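## Task

The connecting door between the two rooms is locked. The bin of loose parts has already come out through the pass box and rests on the floor just in front of it. Get the bin onto the bench so that its entire bottom sits on the bench top. The pass box passes through the wall, and neither of its two doors will open unless the other one is completely closed; both doors have to be completely closed at the end. Finish by releasing the bin and backing the robots away. A robot that tips over or is left leaning means failure, and nothing counts as done if only a robot is holding it in place at the end.

## Robot and tools

Robots: two identical Hello Robot Stretch 3 units, r1 and r2. Each has a two-wheel differential base (passive omni wheel at the rear), a lift carriage on a mast, and one telescoping arm that sticks out to the robot's RIGHT, ending in a wrist and a two-finger gripper. The arm cannot reach forward, so to shift the gripper forward you drive the base. Base footprint 0.33 m long by 0.34 m wide; spinning in place pivots about a point 0.05 m behind the front edge. With arm retracted and wrist folded, a spin sweeps radius 0.28 m; an unfolded level wrist reaches beyond that.

Frames: the base frame has its origin on the floor between the drive wheels, x forward, y left, z up. hand_pose is reported in it, located where the closed fingertips meet; with all wrist joints at zero its x points up, y back toward the mast, z to the rear. Odometry frame = base frame at scene start. Each robot reports in its own frames, so relative positions of the two robots come only from images, lidar_m, wrist_depth_mm and head_depth_mm.

execute_actions(actions, cameras): actions is a list with exactly one action (or empty, which only returns state and images). The action is an object keyed "r1" and/or "r2"; each may hold "base", "joints", "contact_limits". base holds exactly one relative command: {"translate_m": d}, a straight drive offset from where the base currently stands, metres, -1 to 1, positive forward; or {"rotate_rad": d}, an in-place turn offset, radians, -3.2 to 3.2, positive counter-clockwise (left). No sideways motion. joints holds absolute targets by name: lift_m 0 to 1.1 (arm height); arm_m 0 to 0.52 (extension); wrist_yaw_rad -1.345 to 4.42 (0 along arm, positive toward the front, 3.0 folded over base); wrist_pitch_rad -1.57 to 0.451 (0 level, negative tips fingers down); wrist_roll_rad -2.911 to 2.911; gripper_m -0.089 to 0.179 (larger = wider; actual tip gap is 0.007 m less near closed, 0.025 m less wide open, zero below 0.007); head_pan_rad -3.953 to 1.73 (0 forward, positive left, -1.57 along the arm); head_tilt_rad -1.53 to 0.419 (negative down). Done tolerances: ±0.004 for lift, arm, gripper; ±0.02 yaw, roll, head; ±0.05 pitch. contact_limits takes only {"arm_m": effort %, 1 to 100}, stopping the arm once its effort reaches that value (negative sign when retracting) and capping its holding force until the next action; lower is gentler but too low stops instantly. Everything in one action starts together. Omitted joints or bases may still push toward earlier targets. Any unknown key or out-of-range number rejects the whole call. One action runs at most 15 s. cameras lists names like r1_head_camera, r1_nav_camera, r1_wrist_camera (same for r2) or "all"; omitted/null means all, [] means none. If a result reports a stop, later motion calls in that same reply are skipped.

wait(seconds 0 to 10): commands nothing, returns the same report. zoom_image(camera, region [x0,y0,x1,y1] pixels, top-left origin, at most 504 by 504): enlarges part of that camera's latest full image. finished_scene(scene): ends the given scene permanently after the last command is held, reports success and gives the next task. Replying without any tool call ends everything.

Results: base_status and joint_status describe how each motion ended: done (for the base, wheels turned the full amount even if slipping), off_target (stopped short, may still push), contact_stop, time_out, torque_fault (old target dropped). on_its_own covers uncommanded parts; "held at" is a held target, not the actual position. lidar_m: 12 distances from the base origin, 30-degree sectors, 1st straight ahead, counter-clockwise (4th left, 7th behind, 10th right), plane 0.17 m high, range 0.15 to 12 m, "-" nothing; blind to clear objects and itself, sees the other robot; own parts may hide sectors 5, 6, 9, 10. wrist_depth_mm (45 to 1000) and head_depth_mm (280 to 4000, image sideways) are 7x7 median depth grids from top left. base_odometry counts wheel turns; heading -3.142 to 3.142, left positive; turned_by_wheels and turned_by_imu are turns since the last result. base_tilt in degrees, forward/right positive, with a fixed offset up to about 4 degrees. motor_effort is percent of max, positive toward higher values, peak in brackets; readings are noisy and biased. Positive wheel effort pushes forward.

Behaviour: the arm and lift stop and go limp on firm contact; a limp lift may sag with load or be pushed up by closing fingers on a surface. Base, wrist and head never stop on contact. Wrist servos shut off for 10 s after sustained strain. Full base speed (0.30 m/s, 1.9 rad/s) only with lift_m below 0.30, arm_m below 0.03 and wrist_yaw_rad above 2.54; otherwise 0.10 m/s and 0.63 rad/s. To grip, command gripper_m under the object width; release by going at least 0.02 above the touch value. Readings do not confirm a grasp.

Avoid: robots pressing each other (touching then driving a few mm more is a hard press and ends the run); unequal travel when co-carrying (up to 2.5 cm per metre) which can tip a robot; arm pushing a rigid object with the gripper above about 0.45 m, or pushing again after a contact_stop; driving while the gripper is hooked on something fixed; snagging furniture, especially reversing. Fold or unfold the wrist only with lift_m 0.32 to 0.95, pitch -0.4, roll near 0; once folded lift may drop to 0.25. With yaw below -0.4 keep pitch at -0.5 or lower. If tilted, undo the last move in small steps, free the gripper, and lower lift_m to about 0.2. Objects may be nudged occasionally. Drops, slams and hard hits are penalised; faster robot motion is better.

Each tool is called after ">>>" by a JSON object that holds its "op" and its "data", one argument or row to a line.

## Session

>>> {"op": "execute_actions", "data": {
  "actions": []
}}

Scene clock: 0.00 s.
r1.base_odometry: x=+0.000 y=+0.000 heading=+0.000 (m, m, rad; r1's odometry frame)
r1.turned_by_wheels: +0.000 (rad since the last result)
r1.turned_by_imu: +0.000 (rad since the last result)
r1.base_tilt: forward=-0.6 right=-1.2 (deg)
r1.lidar_m: 0.97 1.11 1.87 2.49 1.92 3.32 2.03 1.13 0.96 0.96 1.10 0.97
r1.head_depth_mm: 880 884 886 887 887 889 887 / 905 906 911 908 909 911 917 / 931 933 934 936 936 938 936 / 956 963 960 961 962 960 961 / 982 989 986 988 989 991 989 / 1018 1017 1015 1019 1019 1021 1016 / 1050 1049 1049 1050 1048 1050 1054
r1.base_status: not commanded
r1.joint_positions: lift_m=+0.543 arm_m=+0.002 wrist_yaw_rad=+3.051 wrist_pitch_rad=-0.362 wrist_roll_rad=+0.012 gripper_m=+0.037 head_pan_rad=+0.005 head_tilt_rad=-0.017
r1.joint_status: not commanded
r1.motor_effort: left_wheel=+1 right_wheel=+0 lift_m=+33 arm_m=+0 wrist_yaw_rad=+0 wrist_pitch_rad=+4 wrist_roll_rad=+0 gripper_m=+0 head_pan_rad=+0 head_tilt_rad=+2 (%)
r1.hand_pose: x=-0.0004 y=+0.0836 z=+0.5682 quat_wxyz=(+0.160, +0.704, +0.095, +0.685) (m; r1's base frame)
r1.wrist_depth_mm: - - - - - - - / - - - - - - - / - - - - - - - / - - - - - - - / - - - - - - - / 838 846 - 849 809 860 807 / 714 728 - 715 728 703 697
r2.base_odometry: x=+0.000 y=+0.000 heading=+0.000 (m, m, rad; r2's odometry frame)
r2.turned_by_wheels: +0.000 (rad since the last result)
r2.turned_by_imu: +0.000 (rad since the last result)
r2.base_tilt: forward=-1.7 right=-0.9 (deg)
r2.lidar_m: 0.71 0.84 1.28 1.28 1.49 2.67 2.75 1.79 3.45 1.38 0.81 0.71
r2.head_depth_mm: 621 624 627 631 638 642 647 / 639 645 648 653 659 662 667 / 660 664 670 673 676 683 688 / 682 686 691 698 701 707 711 / 706 710 716 723 726 731 738 / 728 733 744 748 751 759 765 / 755 762 769 777 781 787 795
r2.base_status: not commanded
r2.joint_positions: lift_m=+0.388 arm_m=-0.002 wrist_yaw_rad=+3.064 wrist_pitch_rad=-0.457 wrist_roll_rad=-0.014 gripper_m=+0.037 head_pan_rad=+0.000 head_tilt_rad=+0.012
r2.joint_status: not commanded
r2.motor_effort: left_wheel=+0 right_wheel=+0 lift_m=+28 arm_m=+0 wrist_yaw_rad=+0 wrist_pitch_rad=+7 wrist_roll_rad=-1 gripper_m=+0 head_pan_rad=+0 head_tilt_rad=+1 (%)
r2.hand_pose: x=-0.0042 y=+0.0754 z=+0.3917 quat_wxyz=(+0.186, +0.689, +0.135, +0.687) (m; r2's base frame)
r2.wrist_depth_mm: - - - - - - - / - - - - - - - / - - - - - - - / 862 851 869 867 872 867 868 / 717 704 - 707 749 706 721 / 603 605 - 603 620 601 605 / 520 531 - 560 518 523 527
pictures: r1_head_camera (sideways: a quarter turn clockwise sets it upright), r1_nav_camera (sideways: a quarter turn counterclockwise sets it upright), r1_wrist_camera, r2_head_camera (sideways: a quarter turn clockwise sets it upright), r2_nav_camera (sideways: a quarter turn counterclockwise sets it upright), r2_wrist_camera
Images, in order (width x height): r1_head_camera 896x504, r1_nav_camera 672x504, r1_wrist_camera 644x364, r2_head_camera 896x504, r2_nav_camera 672x504, r2_wrist_camera 644x364.

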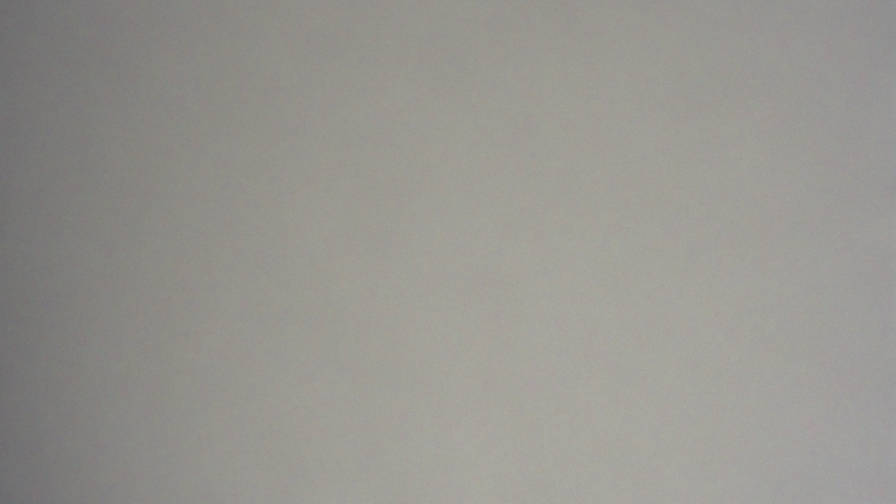

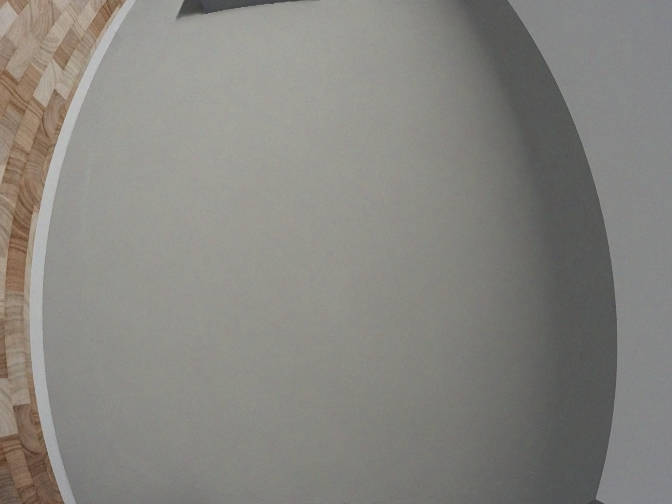

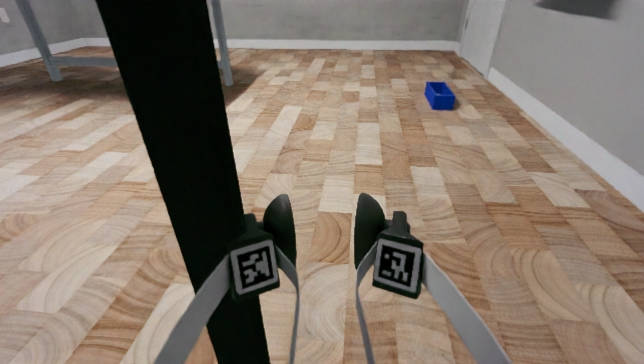

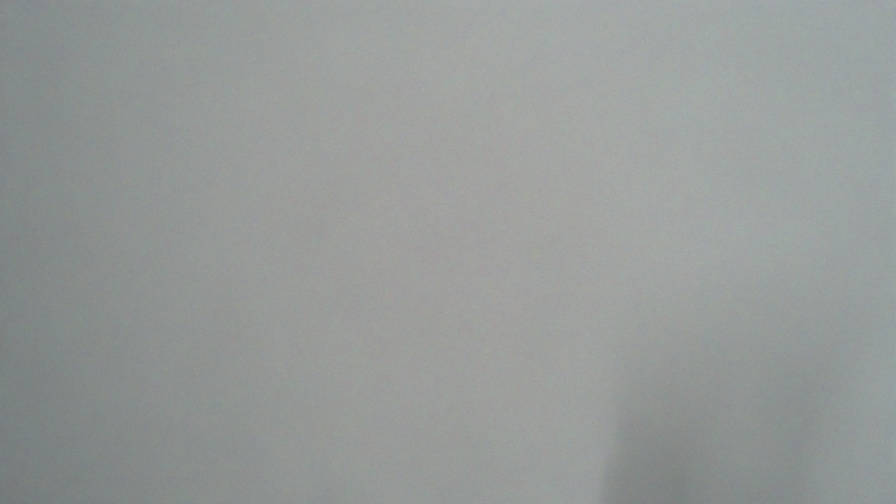

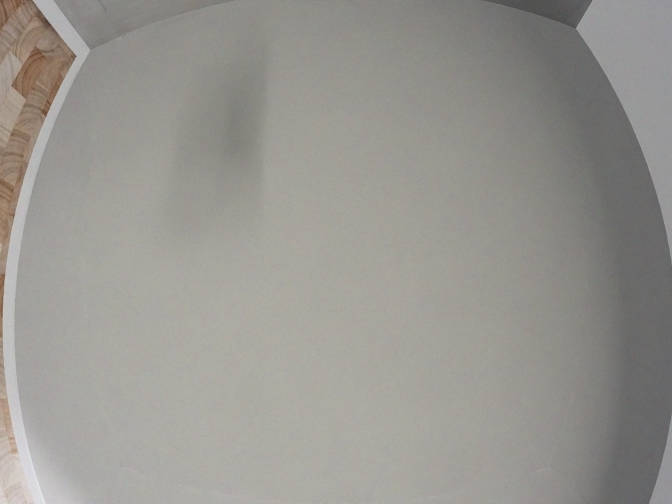

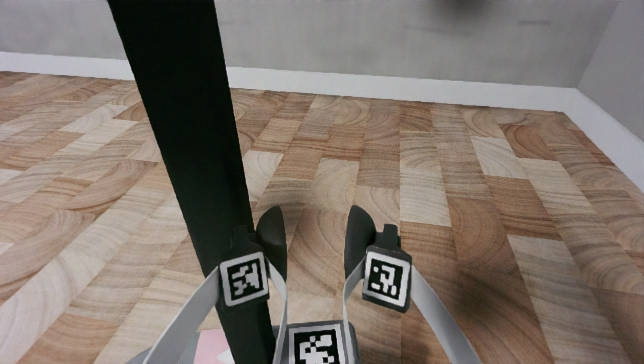

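>>> {"op": "execute_actions", "data": {
  "actions": [
    {"r1": {"joints": {"head_pan_rad": 1.3, "head_tilt_rad": -0.4}}, "r2": {"joints": {"head_pan_rad": -1.3, "head_tilt_rad": -0.3}}}
  ],
  "cameras": ["r1_head_camera", "r1_nav_camera", "r2_head_camera", "r2_nav_camera"]
}}

Scene clock: 5.00 s.
r1.base_odometry: x=+0.000 y=+0.000 heading=+0.000 (m, m, rad; r1's odometry frame)
r1.turned_by_wheels: +0.000 (rad since the last result)
r1.turned_by_imu: +0.000 (rad since the last result)
r1.base_tilt: forward=-0.6 right=-1.2 (deg)
r1.lidar_m: 0.97 1.11 1.87 2.49 1.92 3.32 2.03 1.13 0.96 0.96 1.09 0.97
r1.head_depth_mm: 2934 2969 2925 2878 2346 1810 1457 / 3278 3446 3711 3373 2322 1806 1453 / 3270 3490 3729 3386 2353 1802 1460 / 3272 3541 3743 3398 2340 1799 1458 / 3294 3473 3729 3369 2336 1795 1459 / 3286 3435 3738 3397 2351 1806 1450 / 3287 3490 3750 3409 2340 1793 1448
r1.base_status: not commanded
r1.joint_positions: lift_m=+0.543 arm_m=+0.002 wrist_yaw_rad=+3.051 wrist_pitch_rad=-0.362 wrist_roll_rad=+0.012 gripper_m=+0.037 head_pan_rad=+1.293 head_tilt_rad=-0.395
r1.joint_status: all done
r1.motor_effort: left_wheel=+0(0) right_wheel=+0(0) lift_m=+34(33) arm_m=+0(0) wrist_yaw_rad=+0(0) wrist_pitch_rad=+4(4) wrist_roll_rad=+0(0) gripper_m=+0(1) head_pan_rad=+4(37) head_tilt_rad=-3(34) (%)
r1.hand_pose: x=-0.0004 y=+0.0836 z=+0.5682 quat_wxyz=(+0.160, +0.704, +0.095, +0.685) (m; r1's base frame)
r1.wrist_depth_mm: - - - - - - - / - - - - - - - / - - - - - - - / - - - - - - - / - - - - - - - / 846 819 - 849 824 848 819 / 746 720 - 697 716 720 717
r2.base_odometry: x=+0.000 y=+0.000 heading=+0.000 (m, m, rad; r2's odometry frame)
r2.turned_by_wheels: +0.000 (rad since the last result)
r2.turned_by_imu: +0.000 (rad since the last result)
r2.base_tilt: forward=-1.6 right=-1.0 (deg)
r2.lidar_m: 0.71 0.84 1.28 1.28 1.50 2.68 2.75 1.79 3.44 1.38 0.81 0.71
r2.head_depth_mm: 1942 2123 1742 3100 2551 1858 1451 / 1550 1629 1247 1399 2362 1841 1459 / 1281 1289 1281 1362 1922 1836 1447 / 1095 1172 1274 1388 1516 1647 1440 / 948 1009 1081 1160 1258 1371 1388 / 840 888 945 1008 1075 1154 1247 / 752 792 836 886 936 993 1063
r2.base_status: not commanded
r2.joint_positions: lift_m=+0.388 arm_m=-0.002 wrist_yaw_rad=+3.064 wrist_pitch_rad=-0.457 wrist_roll_rad=-0.014 gripper_m=+0.037 head_pan_rad=-1.293 head_tilt_rad=-0.296
r2.joint_status: all done
r2.motor_effort: left_wheel=+0(0) right_wheel=+0(0) lift_m=+27(28) arm_m=+1(0) wrist_yaw_rad=+0(0) wrist_pitch_rad=+7(7) wrist_roll_rad=+0(0) gripper_m=+0(1) head_pan_rad=-5(46) head_tilt_rad=-2(21) (%)
r2.hand_pose: x=-0.0042 y=+0.0754 z=+0.3917 quat_wxyz=(+0.186, +0.689, +0.135, +0.687) (m; r2's base frame)
r2.wrist_depth_mm: - - - - - - - / - - - - - - - / - - - - - - - / 869 869 880 874 849 871 860 / 714 701 - 713 742 713 716 / 592 600 - 609 611 607 601 / 520 525 - 554 528 522 529
pictures: r1_head_camera (sideways: a quarter turn clockwise sets it upright), r1_nav_camera (sideways: a quarter turn counterclockwise sets it upright), r2_head_camera (sideways: a quarter turn clockwise sets it upright), r2_nav_camera (sideways: a quarter turn counterclockwise sets it upright)
Images, in order (width x height): r1_head_camera 896x504, r1_nav_camera 672x504, r2_head_camera 896x504, r2_nav_camera 672x504.

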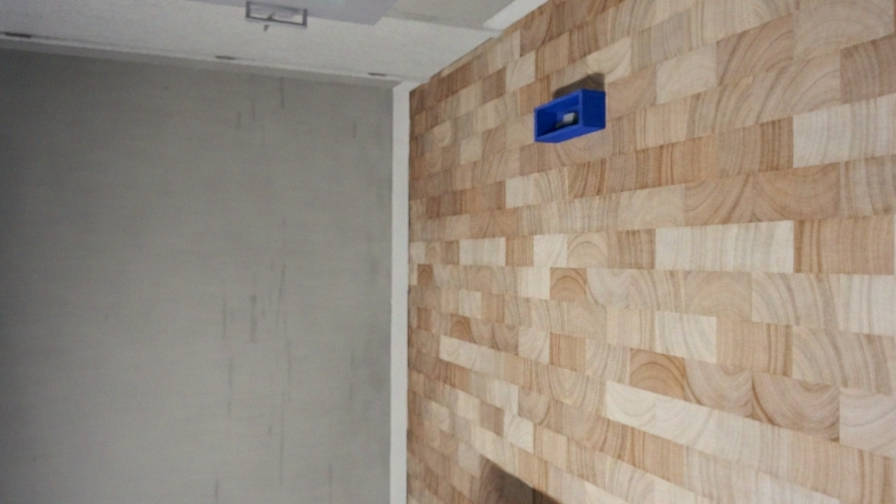

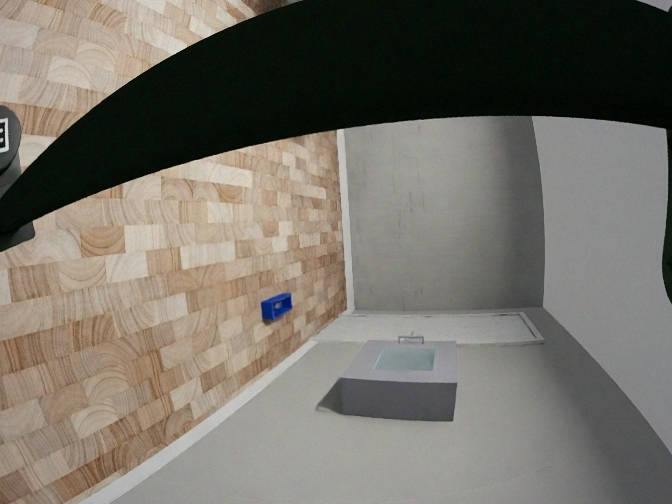

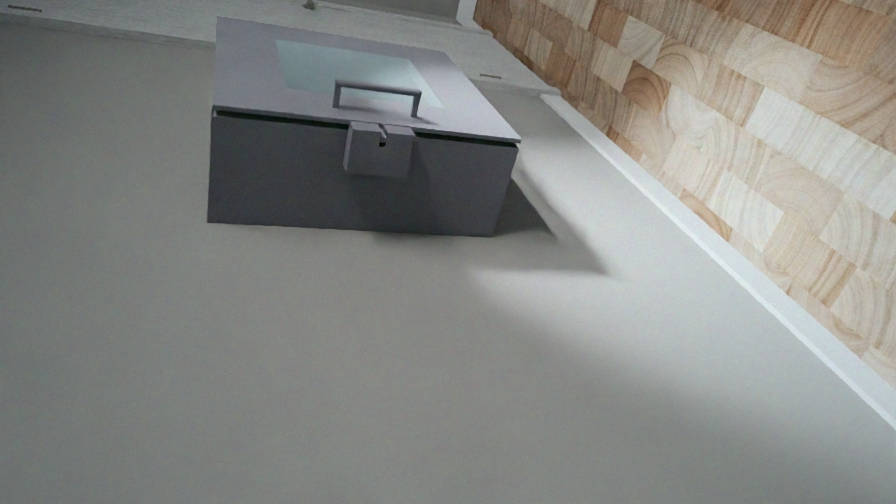

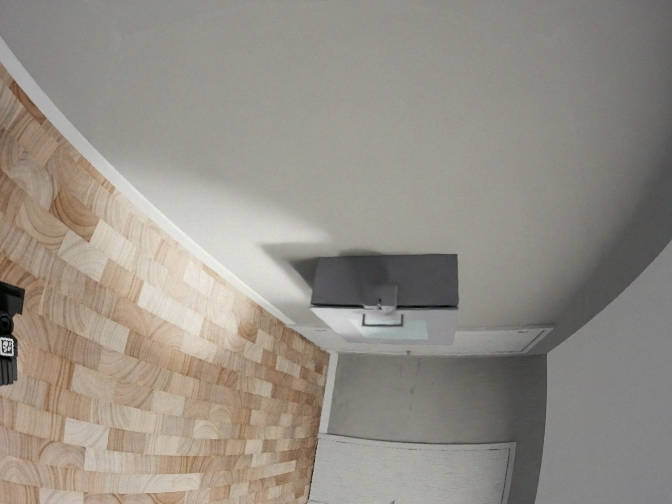

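>>> {"op": "zoom_image", "data": {
  "camera": "r2_head_camera",
  "region": [180, 0, 560, 260]
}}

>>> {"op": "zoom_image", "data": {
  "camera": "r1_nav_camera",
  "region": [240, 260, 500, 440]
}}

Region (180, 0, 560, 260) of r2_head_camera's 896x504 image, scaled by 1.326, with more detail than that image has; it fills the top 345 rows of this view, and the rest is white.

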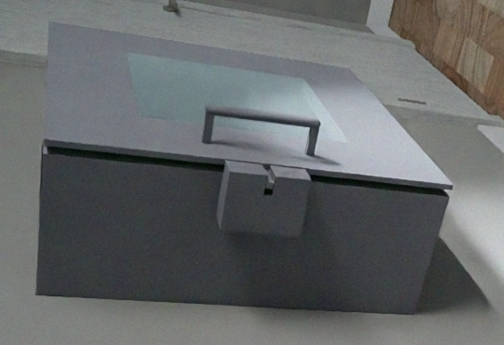

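Region (240, 260, 500, 440) of r1_nav_camera's 672x504 image, scaled by 1.938, with more detail than that image has; it fills the top 349 rows of this view, and the rest is white.

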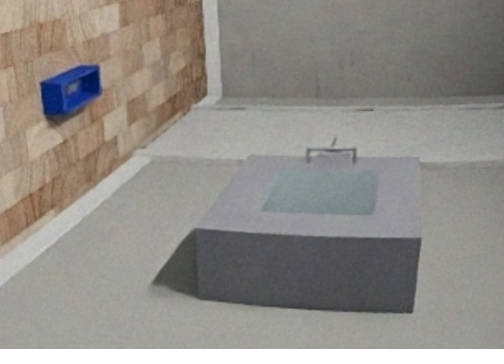

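>>> {"op": "execute_actions", "data": {
  "actions": [
    {"r1": {"base": {"rotate_rad": 1.3}, "joints": {"lift_m": 0.28, "head_pan_rad": 0.0, "head_tilt_rad": -0.5}}, "r2": {"base": {"translate_m": -0.15}, "joints": {"lift_m": 0.28, "head_pan_rad": -2.5, "head_tilt_rad": -0.3}}}
  ],
  "cameras": ["r1_head_camera", "r1_nav_camera", "r2_nav_camera"]
}}

Scene clock: 38.07 s.
r1.base_odometry: x=+0.000 y=+0.000 heading=+1.300 (m, m, rad; r1's odometry frame)
r1.turned_by_wheels: +1.300 (rad since the last result)
r1.turned_by_imu: +1.307 (rad since the last result)
r1.base_tilt: forward=-0.6 right=-1.2 (deg)
r1.lidar_m: 3.20 1.92 2.91 3.32 1.42 1.01 0.96 0.98 1.02 0.97 1.00 1.32
r1.head_depth_mm: 3137 3030 3055 2724 2055 1646 1360 / 3266 3496 3788 2753 2039 1628 1357 / 3254 3462 3750 2743 2048 1627 1352 / 3262 3536 3778 2714 2027 1624 1352 / 3260 3575 3743 2697 2036 1619 1350 / 3277 3536 3751 2716 2055 1611 1351 / 3237 3486 3790 2744 2029 1618 1348
r1.base_status: done
r1.joint_positions: lift_m=+0.280 arm_m=+0.002 wrist_yaw_rad=+3.051 wrist_pitch_rad=-0.362 wrist_roll_rad=+0.012 gripper_m=+0.037 head_pan_rad=+0.007 head_tilt_rad=-0.494
r1.joint_status: all done
r1.motor_effort: left_wheel=-3(9) right_wheel=+2(4) lift_m=+28(31) arm_m=+0(0) wrist_yaw_rad=+0(1) wrist_pitch_rad=+4(4) wrist_roll_rad=+0(0) gripper_m=+0(0) head_pan_rad=-3(37) head_tilt_rad=-4(19) (%)
r1.hand_pose: x=-0.0004 y=+0.0836 z=+0.3055 quat_wxyz=(+0.160, +0.704, +0.095, +0.685) (m; r1's base frame)
r1.wrist_depth_mm: - - - - - - - / - - - - - - - / - - - - - - - / 792 785 793 770 772 768 763 / 620 627 - 609 612 616 623 / 522 517 - 512 495 518 512 / 451 - - - 439 439 439
r2.base_odometry: x=-0.150 y=+0.000 heading=+0.000 (m, m, rad; r2's odometry frame)
r2.turned_by_wheels: +0.000 (rad since the last result)
r2.turned_by_imu: +0.001 (rad since the last result)
r2.base_tilt: forward=-1.7 right=-1.0 (deg)
r2.lidar_m: 0.86 1.00 1.32 1.32 1.54 2.77 2.60 1.66 3.37 1.66 0.98 0.86
r2.head_depth_mm: 3821 3902 - 2593 2466 1849 1459 / - - - 2298 2305 1846 1449 / 3994 - - 2262 2142 1816 1456 / 3731 - - 2037 2015 1803 1438 / 3466 3648 3964 3730 2437 1807 1440 / 3262 3478 3700 3681 2412 1811 1427 / 3030 3214 3466 3514 2385 1781 1417
r2.base_status: done
r2.joint_positions: lift_m=+0.280 arm_m=-0.002 wrist_yaw_rad=+3.064 wrist_pitch_rad=-0.459 wrist_roll_rad=-0.014 gripper_m=+0.037 head_pan_rad=-2.493 head_tilt_rad=-0.297
r2.joint_status: all done
r2.motor_effort: left_wheel=+0(5) right_wheel=+1(4) lift_m=+21(26) arm_m=+1(1) wrist_yaw_rad=+0(1) wrist_pitch_rad=+8(8) wrist_roll_rad=+0(0) gripper_m=+0(0) head_pan_rad=-4(47) head_tilt_rad=-2(2) (%)
r2.hand_pose: x=-0.0042 y=+0.0753 z=+0.2840 quat_wxyz=(+0.187, +0.689, +0.135, +0.687) (m; r2's base frame)
r2.wrist_depth_mm: - - - - - - - / - - - - - - - / 890 878 883 875 854 890 872 / 692 689 691 685 703 688 687 / 562 565 - 565 580 566 565 / 478 500 - - 484 483 485 / - - - - 417 411 420
pictures: r1_head_camera (sideways: a quarter turn clockwise sets it upright), r1_nav_camera (sideways: a quarter turn counterclockwise sets it upright), r2_nav_camera (sideways: a quarter turn counterclockwise sets it upright)
Images, in order (width x height): r1_head_camera 896x504, r1_nav_camera 672x504, r2_nav_camera 672x504.

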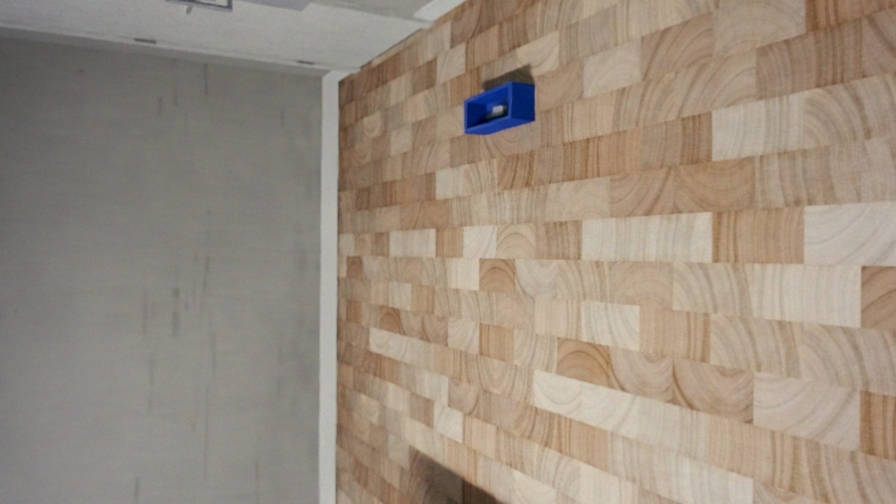

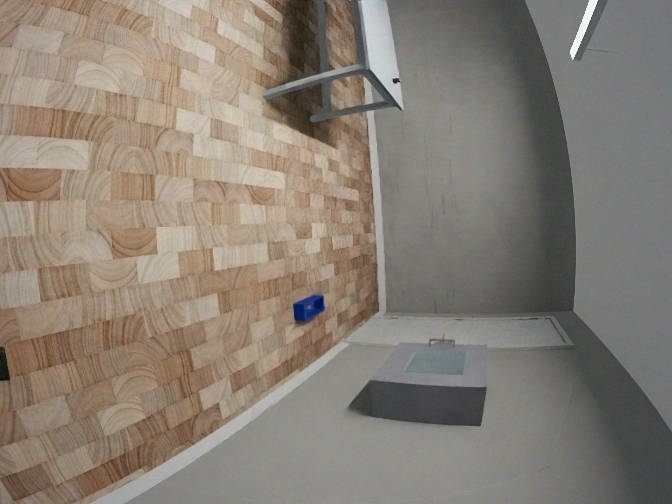

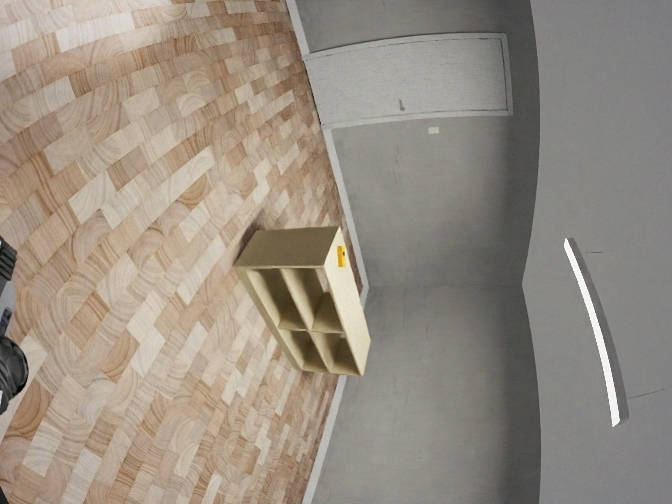

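>>> {"op": "execute_actions", "data": {
  "actions": [
    {"r1": {"base": {"translate_m": 1.0}, "joints": {"head_pan_rad": -0.4, "head_tilt_rad": -0.8}}, "r2": {"base": {"rotate_rad": 1.29}, "joints": {"head_pan_rad": -2.6, "head_tilt_rad": -0.3}}}
  ],
  "cameras": ["r1_head_camera", "r2_head_camera"]
}}

Scene clock: 46.27 s.
r1.base_odometry: x=+0.268 y=+0.963 heading=+1.300 (m, m, rad; r1's odometry frame)
r1.turned_by_wheels: +0.000 (rad since the last result)
r1.turned_by_imu: +0.006 (rad since the last result)
r1.base_tilt: forward=-0.5 right=-1.2 (deg)
r1.lidar_m: 2.80 1.65 1.21 2.52 2.86 2.05 1.95 1.38 0.98 0.93 0.96 1.28
r1.head_depth_mm: 1153 1083 1509 1638 1517 1321 1168 / 1097 1219 1799 1790 1515 1324 1169 / 1734 1945 2064 1796 1528 1317 1169 / 2151 2412 2195 1745 1519 1320 1163 / 2608 2759 2196 1805 1529 1325 1167 / 2543 2730 2192 1802 1532 1323 1166 / 2442 2623 2203 1810 1529 1324 1169
r1.base_status: done
r1.joint_positions: lift_m=+0.280 arm_m=+0.002 wrist_yaw_rad=+3.051 wrist_pitch_rad=-0.362 wrist_roll_rad=+0.012 gripper_m=+0.037 head_pan_rad=-0.393 head_tilt_rad=-0.791
r1.joint_status: all done
r1.motor_effort: left_wheel=-3(11) right_wheel=+1(5) lift_m=+29(29) arm_m=+0(0) wrist_yaw_rad=+0(0) wrist_pitch_rad=+4(4) wrist_roll_rad=+0(0) gripper_m=+0(0) head_pan_rad=-3(26) head_tilt_rad=-5(31) (%)
r1.hand_pose: x=-0.0004 y=+0.0836 z=+0.3055 quat_wxyz=(+0.160, +0.704, +0.095, +0.685) (m; r1's base frame)
r1.wrist_depth_mm: - - - - - - - / - - - - - - - / - - - - - - - / 789 785 796 768 768 793 763 / 639 616 - 605 634 605 611 / 519 519 - 522 503 508 515 / 451 - - - 445 442 436
r2.base_odometry: x=-0.150 y=+0.000 heading=+1.290 (m, m, rad; r2's odometry frame)
r2.turned_by_wheels: +1.290 (rad since the last result)
r2.turned_by_imu: +1.294 (rad since the last result)
r2.base_tilt: forward=-1.6 right=-0.9 (deg)
r2.lidar_m: 1.32 1.37 1.88 3.44 2.10 1.66 3.21 1.21 0.88 0.85 0.89 1.22
r2.head_depth_mm: 2404 2799 3267 3464 2546 1861 1450 / 1936 2055 1795 2730 2492 1844 1449 / 1597 1607 1359 1610 2271 1816 1449 / 1352 1356 1302 1418 1894 1811 1451 / 1167 1259 1345 1426 1561 1633 1443 / 1035 1095 1168 1244 1329 1426 1398 / 927 974 1030 1083 1148 1224 1301
r2.base_status: done
r2.joint_positions: lift_m=+0.280 arm_m=-0.002 wrist_yaw_rad=+3.064 wrist_pitch_rad=-0.459 wrist_roll_rad=-0.014 gripper_m=+0.037 head_pan_rad=-2.593 head_tilt_rad=-0.297
r2.joint_status: all done
r2.motor_effort: left_wheel=-1(7) right_wheel=+2(6) lift_m=+20(20) arm_m=+1(1) wrist_yaw_rad=+0(0) wrist_pitch_rad=+8(8) wrist_roll_rad=+0(0) gripper_m=+0(0) head_pan_rad=-4(18) head_tilt_rad=-2(1) (%)
r2.hand_pose: x=-0.0043 y=+0.0753 z=+0.2840 quat_wxyz=(+0.187, +0.689, +0.135, +0.687) (m; r2's base frame)
r2.wrist_depth_mm: - - - - - - - / - - - - - - - / 874 857 871 854 889 869 880 / 685 695 694 690 688 689 690 / 565 567 - 565 589 566 566 / 474 504 - - 490 480 478 / - - - - 413 416 418
pictures: r1_head_camera (sideways: a quarter turn clockwise sets it upright), r2_head_camera (sideways: a quarter turn clockwise sets it upright)
Images, in order (width x height): r1_head_camera 896x504, r2_head_camera 896x504.

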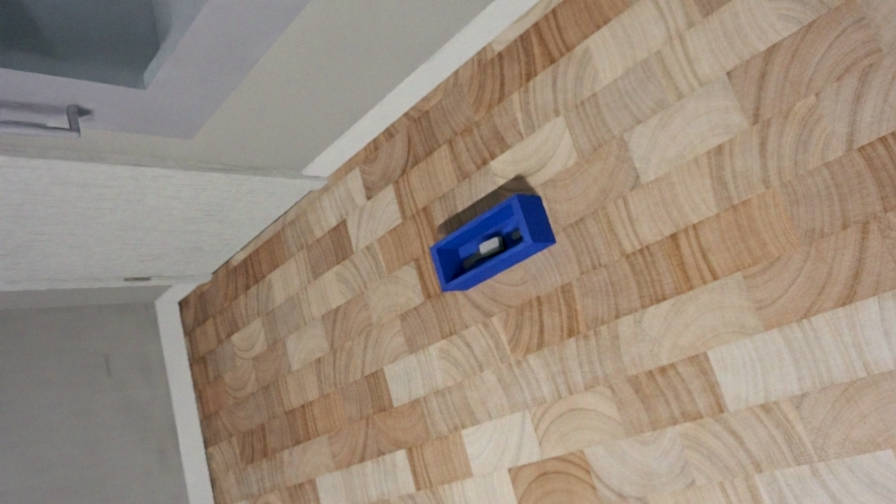

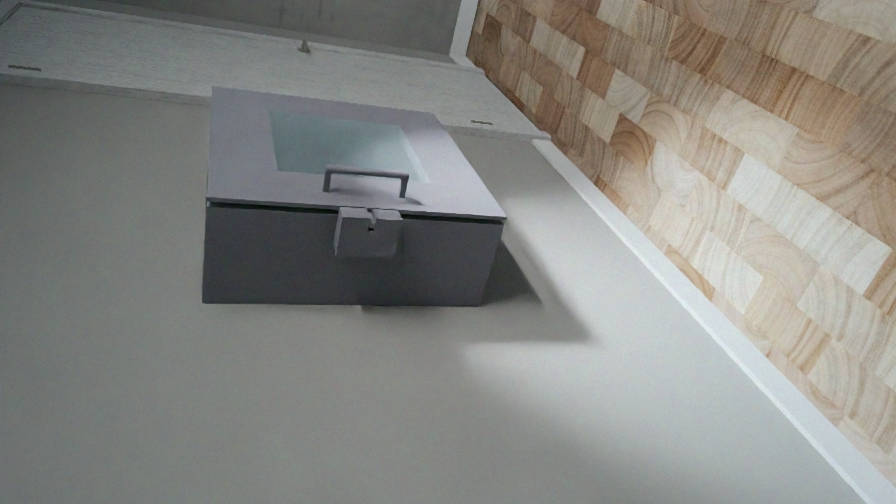

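>>> {"op": "execute_actions", "data": {
  "actions": [
    {"r1": {"base": {"translate_m": 1.0}, "joints": {"head_pan_rad": -1.57, "head_tilt_rad": -1.1}}, "r2": {"base": {"translate_m": -1.0}, "joints": {"head_pan_rad": -1.9, "head_tilt_rad": -0.4}}}
  ],
  "cameras": ["r1_head_camera", "r2_head_camera"]
}}

>>> {"op": "execute_actions", "data": {
  "actions": [
    {"r1": {"joints": {"lift_m": 0.4, "wrist_pitch_rad": -0.4}}, "r2": {"base": {"translate_m": -0.2}, "joints": {"lift_m": 0.5, "wrist_pitch_rad": -0.4}}}
  ],
  "cameras": []
}}

>>> {"op": "execute_actions", "data": {
  "actions": [
    {"r1": {"joints": {"wrist_yaw_rad": 0.0, "gripper_m": 0.179}}, "r2": {"joints": {"wrist_yaw_rad": 0.0, "gripper_m": 0.0, "lift_m": 0.7}}}
  ],
  "cameras": ["r1_head_camera", "r2_head_camera", "r2_wrist_camera"]
}}

Scene clock: 67.67 s.
r1.base_odometry: x=+0.536 y=+1.927 heading=+1.300 (m, m, rad; r1's odometry frame)
r1.turned_by_wheels: +0.000 (rad since the last result)
r1.turned_by_imu: +0.006 (rad since the last result)
r1.base_tilt: forward=-0.6 right=-1.3 (deg)
r1.lidar_m: 1.81 1.87 1.09 1.09 1.08 3.06 2.94 1.32 0.94 0.90 0.93 1.22
r1.head_depth_mm: 832 788 1369 1425 1312 1196 1121 / 835 788 1366 1434 1312 1211 - / 833 792 1376 1436 1291 1240 - / 692 793 1373 1438 1287 1229 - / 659 793 1375 1435 1295 1209 1112 / 892 1094 1383 1444 1314 1210 1115 / 911 1099 1378 1457 1316 1213 1115
r1.base_status: done
r1.joint_positions: lift_m=+0.280 arm_m=+0.002 wrist_yaw_rad=+3.051 wrist_pitch_rad=-0.362 wrist_roll_rad=+0.012 gripper_m=+0.037 head_pan_rad=-1.564 head_tilt_rad=-1.087
r1.joint_status: all done
r1.motor_effort: left_wheel=-4(10) right_wheel=+1(5) lift_m=+29(28) arm_m=+0(0) wrist_yaw_rad=+0(0) wrist_pitch_rad=+4(4) wrist_roll_rad=+0(0) gripper_m=+0(1) head_pan_rad=-3(37) head_tilt_rad=-8(35) (%)
r1.hand_pose: x=-0.0004 y=+0.0836 z=+0.3055 quat_wxyz=(+0.160, +0.704, +0.095, +0.685) (m; r1's base frame)
r1.wrist_depth_mm: - - - - - - - / - - - - - - - / - - - - - - - / 799 789 776 774 770 770 753 / 633 632 - 630 622 613 605 / 519 523 - 513 503 516 513 / 445 - - - 442 442 439
r2.base_odometry: x=-0.427 y=-0.961 heading=+1.290 (m, m, rad; r2's odometry frame)
r2.turned_by_wheels: +0.000 (rad since the last result)
r2.turned_by_imu: +0.002 (rad since the last result)
r2.base_tilt: forward=-1.6 right=-1.0 (deg)
r2.lidar_m: 2.32 2.42 3.30 1.11 1.11 2.50 2.41 1.20 0.88 0.85 0.88 1.21
r2.head_depth_mm: 809 624 1088 1118 882 1418 1350 / 783 601 1291 1268 849 1343 1340 / 758 579 643 1128 808 1270 1342 / 736 559 611 663 750 1208 1299 / 713 595 660 649 822 1147 1275 / 691 748 812 894 986 1094 1230 / 673 725 783 860 944 1047 1183
r2.base_status: done
r2.joint_positions: lift_m=+0.280 arm_m=-0.002 wrist_yaw_rad=+3.064 wrist_pitch_rad=-0.459 wrist_roll_rad=-0.014 gripper_m=+0.037 head_pan_rad=-1.907 head_tilt_rad=-0.395
r2.joint_status: all done
r2.motor_effort: left_wheel=-1(7) right_wheel=+2(4) lift_m=+21(21) arm_m=+0(1) wrist_yaw_rad=+0(0) wrist_pitch_rad=+8(8) wrist_roll_rad=+0(0) gripper_m=+1(0) head_pan_rad=+4(48) head_tilt_rad=-2(11) (%)
r2.hand_pose: x=-0.0043 y=+0.0753 z=+0.2840 quat_wxyz=(+0.187, +0.689, +0.135, +0.687) (m; r2's base frame)
r2.wrist_depth_mm: - 981 - - - - - / - - - - - - - / 883 880 885 883 889 884 851 / 685 684 693 682 688 681 684 / 567 563 - 571 583 563 575 / 475 503 - - 486 474 487 / - - - - 414 417 419
pictures: r1_head_camera (sideways: a quarter turn clockwise sets it upright), r2_head_camera (sideways: a quarter turn clockwise sets it upright)
Images, in order (width x height): r1_head_camera 896x504, r2_head_camera 896x504.

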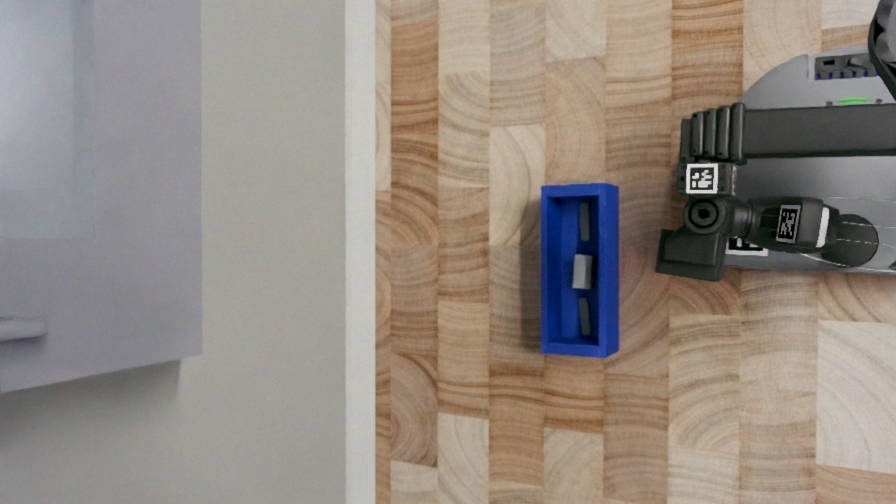

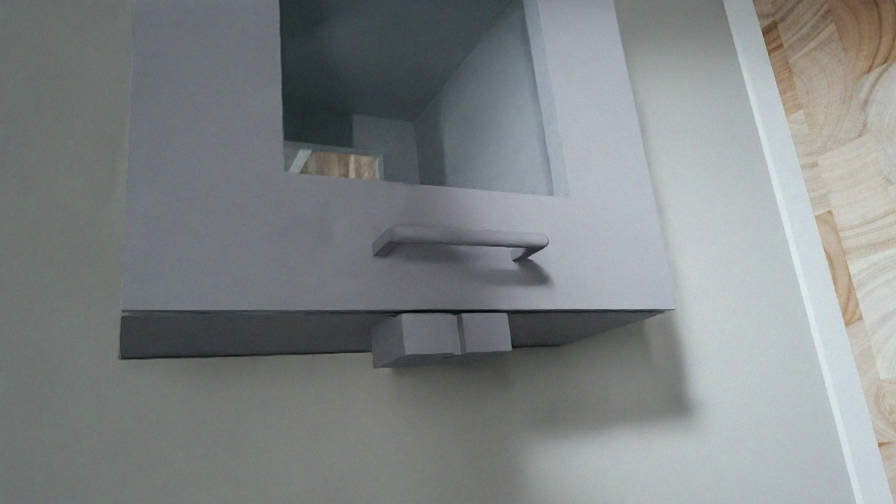

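Scene clock: 71.03 s.
r1.base_odometry: x=+0.536 y=+1.927 heading=+1.300 (m, m, rad; r1's odometry frame)
r1.turned_by_wheels: +0.000 (rad since the last result)
r1.turned_by_imu: +0.000 (rad since the last result)
r1.base_tilt: forward=-0.6 right=-1.2 (deg)
r1.lidar_m: 1.80 1.86 1.10 1.09 1.08 3.06 2.94 1.32 0.94 0.90 0.93 1.22
r1.head_depth_mm: 830 787 1373 1424 1301 1199 1117 / 831 790 1371 1437 1308 1229 - / 831 792 1368 1437 1293 - - / 693 792 1375 1441 1295 - - / 658 793 1373 1439 1294 1207 1116 / 886 1100 1377 1436 1313 1205 1113 / 918 1098 1377 1443 1322 1204 1118
r1.base_status: not commanded
r1.joint_positions: lift_m=+0.400 arm_m=+0.002 wrist_yaw_rad=+3.051 wrist_pitch_rad=-0.412 wrist_roll_rad=+0.012 gripper_m=+0.037 head_pan_rad=-1.564 head_tilt_rad=-1.087
r1.joint_status: all done
r1.motor_effort: left_wheel=-3(3) right_wheel=+1(1) lift_m=+39(40) arm_m=+0(0) wrist_yaw_rad=+0(0) wrist_pitch_rad=+3(1) wrist_roll_rad=+0(0) gripper_m=+0(0) head_pan_rad=-3(3) head_tilt_rad=-8(8) (%)
r1.hand_pose: x=-0.0009 y=+0.0777 z=+0.4138 quat_wxyz=(+0.177, +0.702, +0.112, +0.681) (m; r1's base frame)
r1.wrist_depth_mm: - - - - - - - / - - - - - - - / - - - - - - - / 912 918 907 908 884 902 868 / 744 748 - 741 752 734 734 / 634 635 - 619 611 621 629 / 558 551 - 552 545 547 543
r2.base_odometry: x=-0.483 y=-1.153 heading=+1.290 (m, m, rad; r2's odometry frame)
r2.turned_by_wheels: +0.000 (rad since the last result)
r2.turned_by_imu: +0.000 (rad since the last result)
r2.base_tilt: forward=-1.7 right=-0.9 (deg)
r2.lidar_m: 2.52 2.63 3.54 1.07 1.11 2.28 2.20 1.20 0.88 0.85 0.88 1.21
r2.head_depth_mm: 808 619 696 765 864 1434 1343 / 784 598 926 971 839 1347 1352 / 757 577 1128 1173 811 1278 1342 / 733 561 1294 1248 785 1199 1302 / 715 540 3091 1240 879 1149 1257 / 686 525 573 628 690 1091 1223 / 662 508 552 592 658 1006 1183
r2.base_status: done
r2.joint_positions: lift_m=+0.500 arm_m=-0.002 wrist_yaw_rad=+3.064 wrist_pitch_rad=-0.420 wrist_roll_rad=-0.014 gripper_m=+0.037 head_pan_rad=-1.907 head_tilt_rad=-0.395
r2.joint_status: all done
r2.motor_effort: left_wheel=-1(7) right_wheel=+2(5) lift_m=+34(36) arm_m=+1(0) wrist_yaw_rad=+0(0) wrist_pitch_rad=+11(11) wrist_roll_rad=+0(0) gripper_m=+0(1) head_pan_rad=+4(4) head_tilt_rad=-2(2) (%)
r2.hand_pose: x=-0.0039 y=+0.0802 z=+0.5118 quat_wxyz=(+0.174, +0.692, +0.122, +0.690) (m; r2's base frame)
r2.wrist_depth_mm: - - 986 - - - - / - - - - - - - / - - - - - - - / - - - - - - - / 903 900 - 911 938 906 914 / 763 757 - 752 780 761 747 / 656 644 642 653 662 658 655
pictures: none
No camera images: the call's "cameras" was empty. Leave "cameras" out to get every camera's image.

Scene clock: 73.70 s.
r1.base_odometry: x=+0.536 y=+1.927 heading=+1.300 (m, m, rad; r1's odometry frame)
r1.turned_by_wheels: +0.000 (rad since the last result)
r1.turned_by_imu: +0.000 (rad since the last result)
r1.base_tilt: forward=-0.6 right=-1.2 (deg)
r1.lidar_m: 1.81 1.86 1.09 1.09 1.08 3.07 2.94 1.32 0.94 0.90 0.93 1.21
r1.head_depth_mm: 830 786 1375 1426 1315 1196 1121 / 833 788 1366 1432 1308 1228 - / 833 791 1372 1435 1304 - - / 690 794 1371 1438 1293 1220 - / 657 793 1376 1448 1292 1202 1114 / 891 1101 1382 1441 1319 1209 1111 / 913 1104 1383 1452 1316 1207 1121
r1.base_status: not commanded
r1.joint_positions: lift_m=+0.400 arm_m=+0.002 wrist_yaw_rad=+0.004 wrist_pitch_rad=-0.412 wrist_roll_rad=+0.012 gripper_m=+0.179 head_pan_rad=-1.564 head_tilt_rad=-1.087
r1.joint_status: all done
r1.motor_effort: left_wheel=-3(3) right_wheel=+1(2) lift_m=+38(38) arm_m=+0(0) wrist_yaw_rad=-6(6) wrist_pitch_rad=+3(3) wrist_roll_rad=+0(0) gripper_m=+0(88) head_pan_rad=-3(3) head_tilt_rad=-8(8) (%)
r1.hand_pose: x=-0.0207 y=-0.3716 z=+0.4138 quat_wxyz=(+0.688, +0.145, -0.696, -0.145) (m; r1's base frame)
r1.wrist_depth_mm: 570 580 587 588 591 612 611 / 614 630 638 639 652 684 686 / 682 681 695 713 711 745 754 / 740 755 780 771 779 800 816 / 746 794 745 752 726 758 754 / 640 634 630 629 626 618 648 / 533 548 540 549 547 543 540
r2.base_odometry: x=-0.483 y=-1.153 heading=+1.290 (m, m, rad; r2's odometry frame)
r2.turned_by_wheels: +0.000 (rad since the last result)
r2.turned_by_imu: +0.000 (rad since the last result)
r2.base_tilt: forward=-1.6 right=-0.8 (deg)
r2.lidar_m: 2.52 2.62 3.58 1.07 1.11 2.29 2.20 1.20 0.88 0.85 0.88 1.22
r2.head_depth_mm: 810 620 693 767 868 1423 1357 / 783 598 929 973 840 1350 1344 / 761 579 1137 1164 813 1275 1352 / 733 557 1296 1247 791 1204 1301 / 714 540 3131 1237 879 1147 1264 / 684 524 573 627 693 1092 1219 / 663 507 552 591 657 997 1182
r2.base_status: not commanded
r2.joint_positions: lift_m=+0.700 arm_m=-0.002 wrist_yaw_rad=+0.002 wrist_pitch_rad=-0.420 wrist_roll_rad=-0.014 gripper_m=+0.000 head_pan_rad=-1.907 head_tilt_rad=-0.395
r2.joint_status: all done
r2.motor_effort: left_wheel=-2(1) right_wheel=+2(2) lift_m=+33(31) arm_m=+0(1) wrist_yaw_rad=-2(3) wrist_pitch_rad=+11(11) wrist_roll_rad=+0(0) gripper_m=-2(87) head_pan_rad=+5(3) head_tilt_rad=-2(2) (%)
r2.hand_pose: x=-0.0211 y=-0.3673 z=+0.7119 quat_wxyz=(+0.697, +0.149, -0.686, -0.146) (m; r2's base frame)
r2.wrist_depth_mm: 547 548 532 327 329 327 331 / 592 591 597 357 360 356 360 / 639 648 659 654 660 659 657 / 721 723 731 725 742 740 732 / 822 821 801 - 817 847 821 / 918 920 925 - 916 940 936 / 860 862 872 848 855 865 846
pictures: r1_head_camera (sideways: a quarter turn clockwise sets it upright), r2_head_camera (sideways: a quarter turn clockwise sets it upright), r2_wrist_camera
Images, in order (width x height): r1_head_camera 896x504, r2_head_camera 896x504, r2_wrist_camera 644x364.

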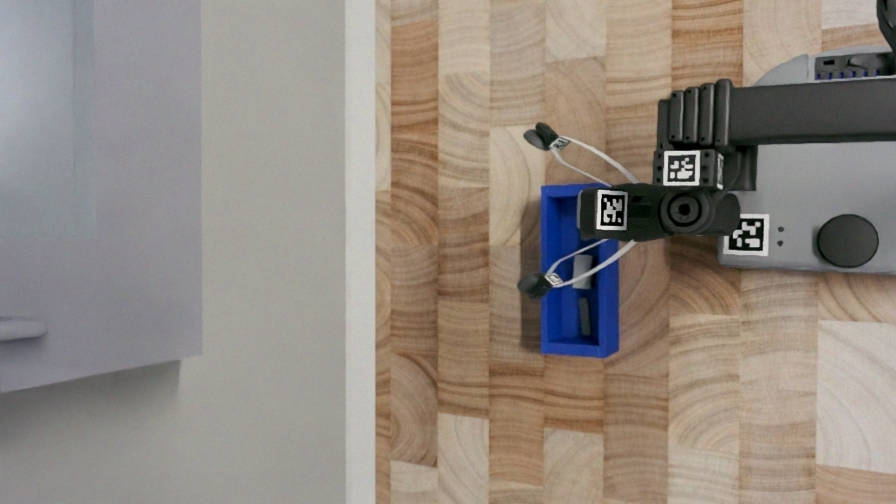

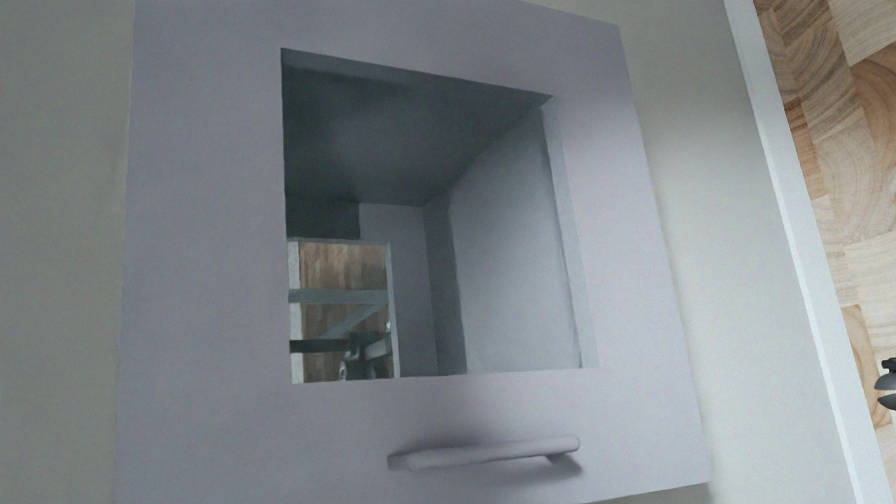

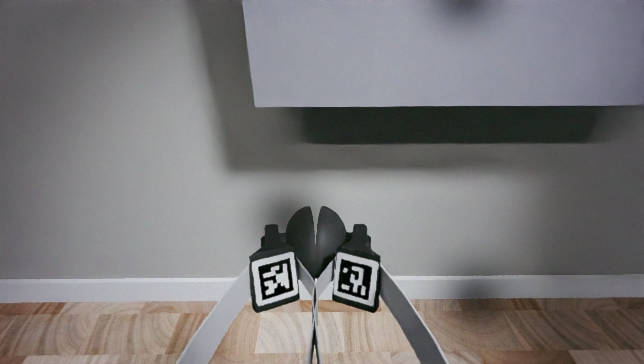

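>>> {"op": "execute_actions", "data": {
  "actions": [
    {"r1": {"base": {"translate_m": 0.09}, "joints": {"wrist_pitch_rad": -1.57, "wrist_roll_rad": 1.57, "arm_m": 0.2}}, "r2": {"joints": {"wrist_pitch_rad": 0.0, "lift_m": 0.72, "head_pan_rad": -1.6, "head_tilt_rad": -0.7}}}
  ],
  "cameras": ["r1_head_camera", "r1_wrist_camera", "r2_head_camera", "r2_wrist_camera"]
}}

Scene clock: 84.03 s.
r1.base_odometry: x=+0.560 y=+2.014 heading=+1.300 (m, m, rad; r1's odometry frame)
r1.turned_by_wheels: +0.000 (rad since the last result)
r1.turned_by_imu: +0.000 (rad since the last result)
r1.base_tilt: forward=-0.7 right=-1.3 (deg)
r1.lidar_m: 1.72 1.77 2.38 1.07 3.49 3.17 3.01 1.31 0.94 0.90 0.92 1.22
r1.head_depth_mm: 828 784 1361 1426 1304 1195 1119 / 833 786 1359 1442 1315 - - / 655 790 1363 1454 1259 1219 - / 655 1032 1375 1437 1284 1217 - / 909 1095 1378 1445 1311 1202 1115 / 910 1092 1378 1442 1316 1205 1114 / 909 1096 1376 1446 1312 1208 1115
r1.base_status: done
r1.joint_positions: lift_m=+0.400 arm_m=+0.200 wrist_yaw_rad=+0.002 wrist_pitch_rad=-1.560 wrist_roll_rad=+1.565 gripper_m=+0.179 head_pan_rad=-1.564 head_tilt_rad=-1.087
r1.joint_status: all done
r1.motor_effort: left_wheel=-4(6) right_wheel=+1(4) lift_m=+38(38) arm_m=+3(1) wrist_yaw_rad=-4(6) wrist_pitch_rad=-3(5) wrist_roll_rad=+3(4) gripper_m=+1(1) head_pan_rad=-3(3) head_tilt_rad=-8(8) (%)
r1.hand_pose: x=-0.0216 y=-0.3231 z=+0.2820 quat_wxyz=(+0.003, +0.003, -0.711, -0.703) (m; r1's base frame)
r1.wrist_depth_mm: 401 407 351 403 404 - - / 421 418 401 410 412 - - / 434 431 410 423 429 - - / 450 450 427 444 445 - - / 472 460 441 457 456 - - / 485 483 479 471 484 478 473 / 505 507 509 494 501 496 496
r2.base_odometry: x=-0.483 y=-1.153 heading=+1.290 (m, m, rad; r2's odometry frame)
r2.turned_by_wheels: +0.000 (rad since the last result)
r2.turned_by_imu: +0.000 (rad since the last result)
r2.base_tilt: forward=-1.6 right=-1.0 (deg)
r2.lidar_m: 2.52 2.62 3.57 1.07 1.11 2.29 2.20 1.20 0.88 0.85 0.88 1.21
r2.head_depth_mm: 2614 1213 1012 781 1380 1342 - / 1809 1208 1012 782 1373 1343 - / 498 582 901 785 1386 1332 - / 499 558 646 779 1418 - - / 517 592 673 1115 1377 1322 1154 / 714 811 942 1120 1382 1321 1149 / 715 815 945 1120 1380 1309 1138
r2.base_status: not commanded
r2.joint_positions: lift_m=+0.720 arm_m=-0.002 wrist_yaw_rad=+0.001 wrist_pitch_rad=-0.025 wrist_roll_rad=-0.014 gripper_m=+0.000 head_pan_rad=-1.607 head_tilt_rad=-0.691
r2.joint_status: all done
r2.motor_effort: left_wheel=-2(2) right_wheel=+2(2) lift_m=+33(34) arm_m=+0(0) wrist_yaw_rad=-2(1) wrist_pitch_rad=+14(13) wrist_roll_rad=+0(0) gripper_m=-2(2) head_pan_rad=+4(29) head_tilt_rad=-4(20) (%)
r2.hand_pose: x=-0.0211 y=-0.3988 z=+0.8280 quat_wxyz=(+0.712, +0.010, -0.702, -0.008) (m; r2's base frame)
r2.wrist_depth_mm: 567 563 345 339 - 815 546 / 571 577 381 352 - 817 564 / 593 594 598 362 - 806 547 / 615 616 616 373 384 379 377 / 638 649 647 - 394 391 391 / 650 663 665 - 671 666 671 / 685 684 695 694 691 699 704
pictures: r1_head_camera (sideways: a quarter turn clockwise sets it upright), r1_wrist_camera, r2_head_camera (sideways: a quarter turn clockwise sets it upright), r2_wrist_camera
Images, in order (width x height): r1_head_camera 896x504, r1_wrist_camera 644x364, r2_head_camera 896x504, r2_wrist_camera 644x364.

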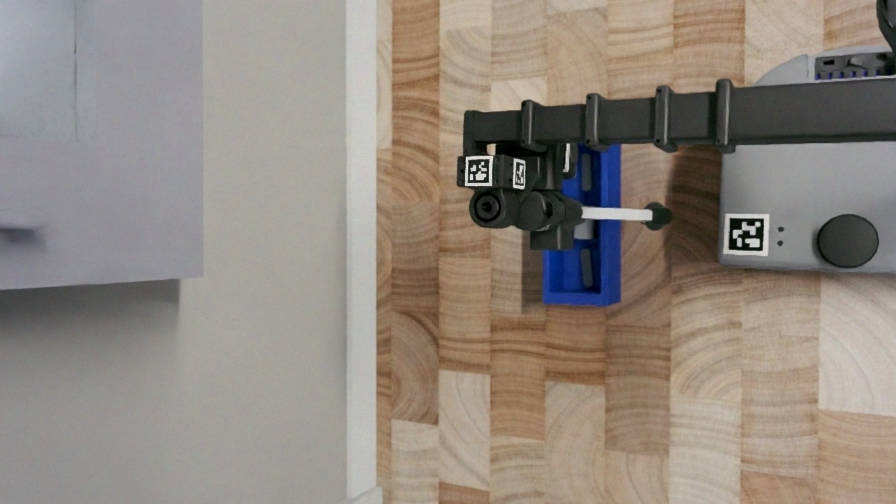

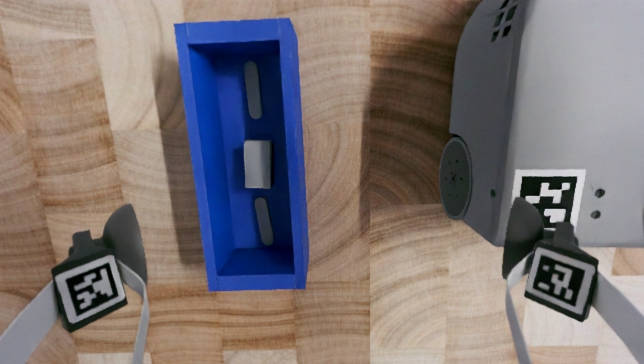

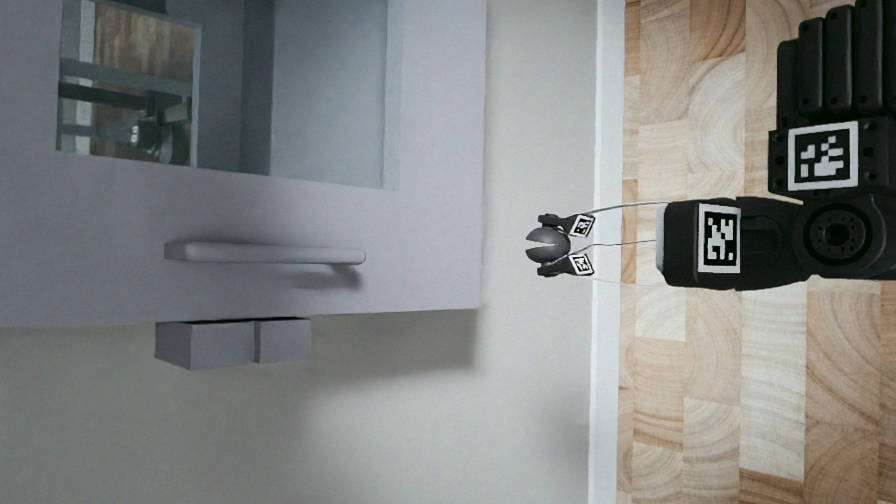

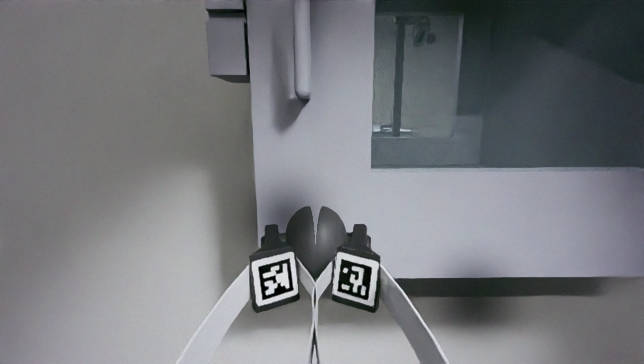

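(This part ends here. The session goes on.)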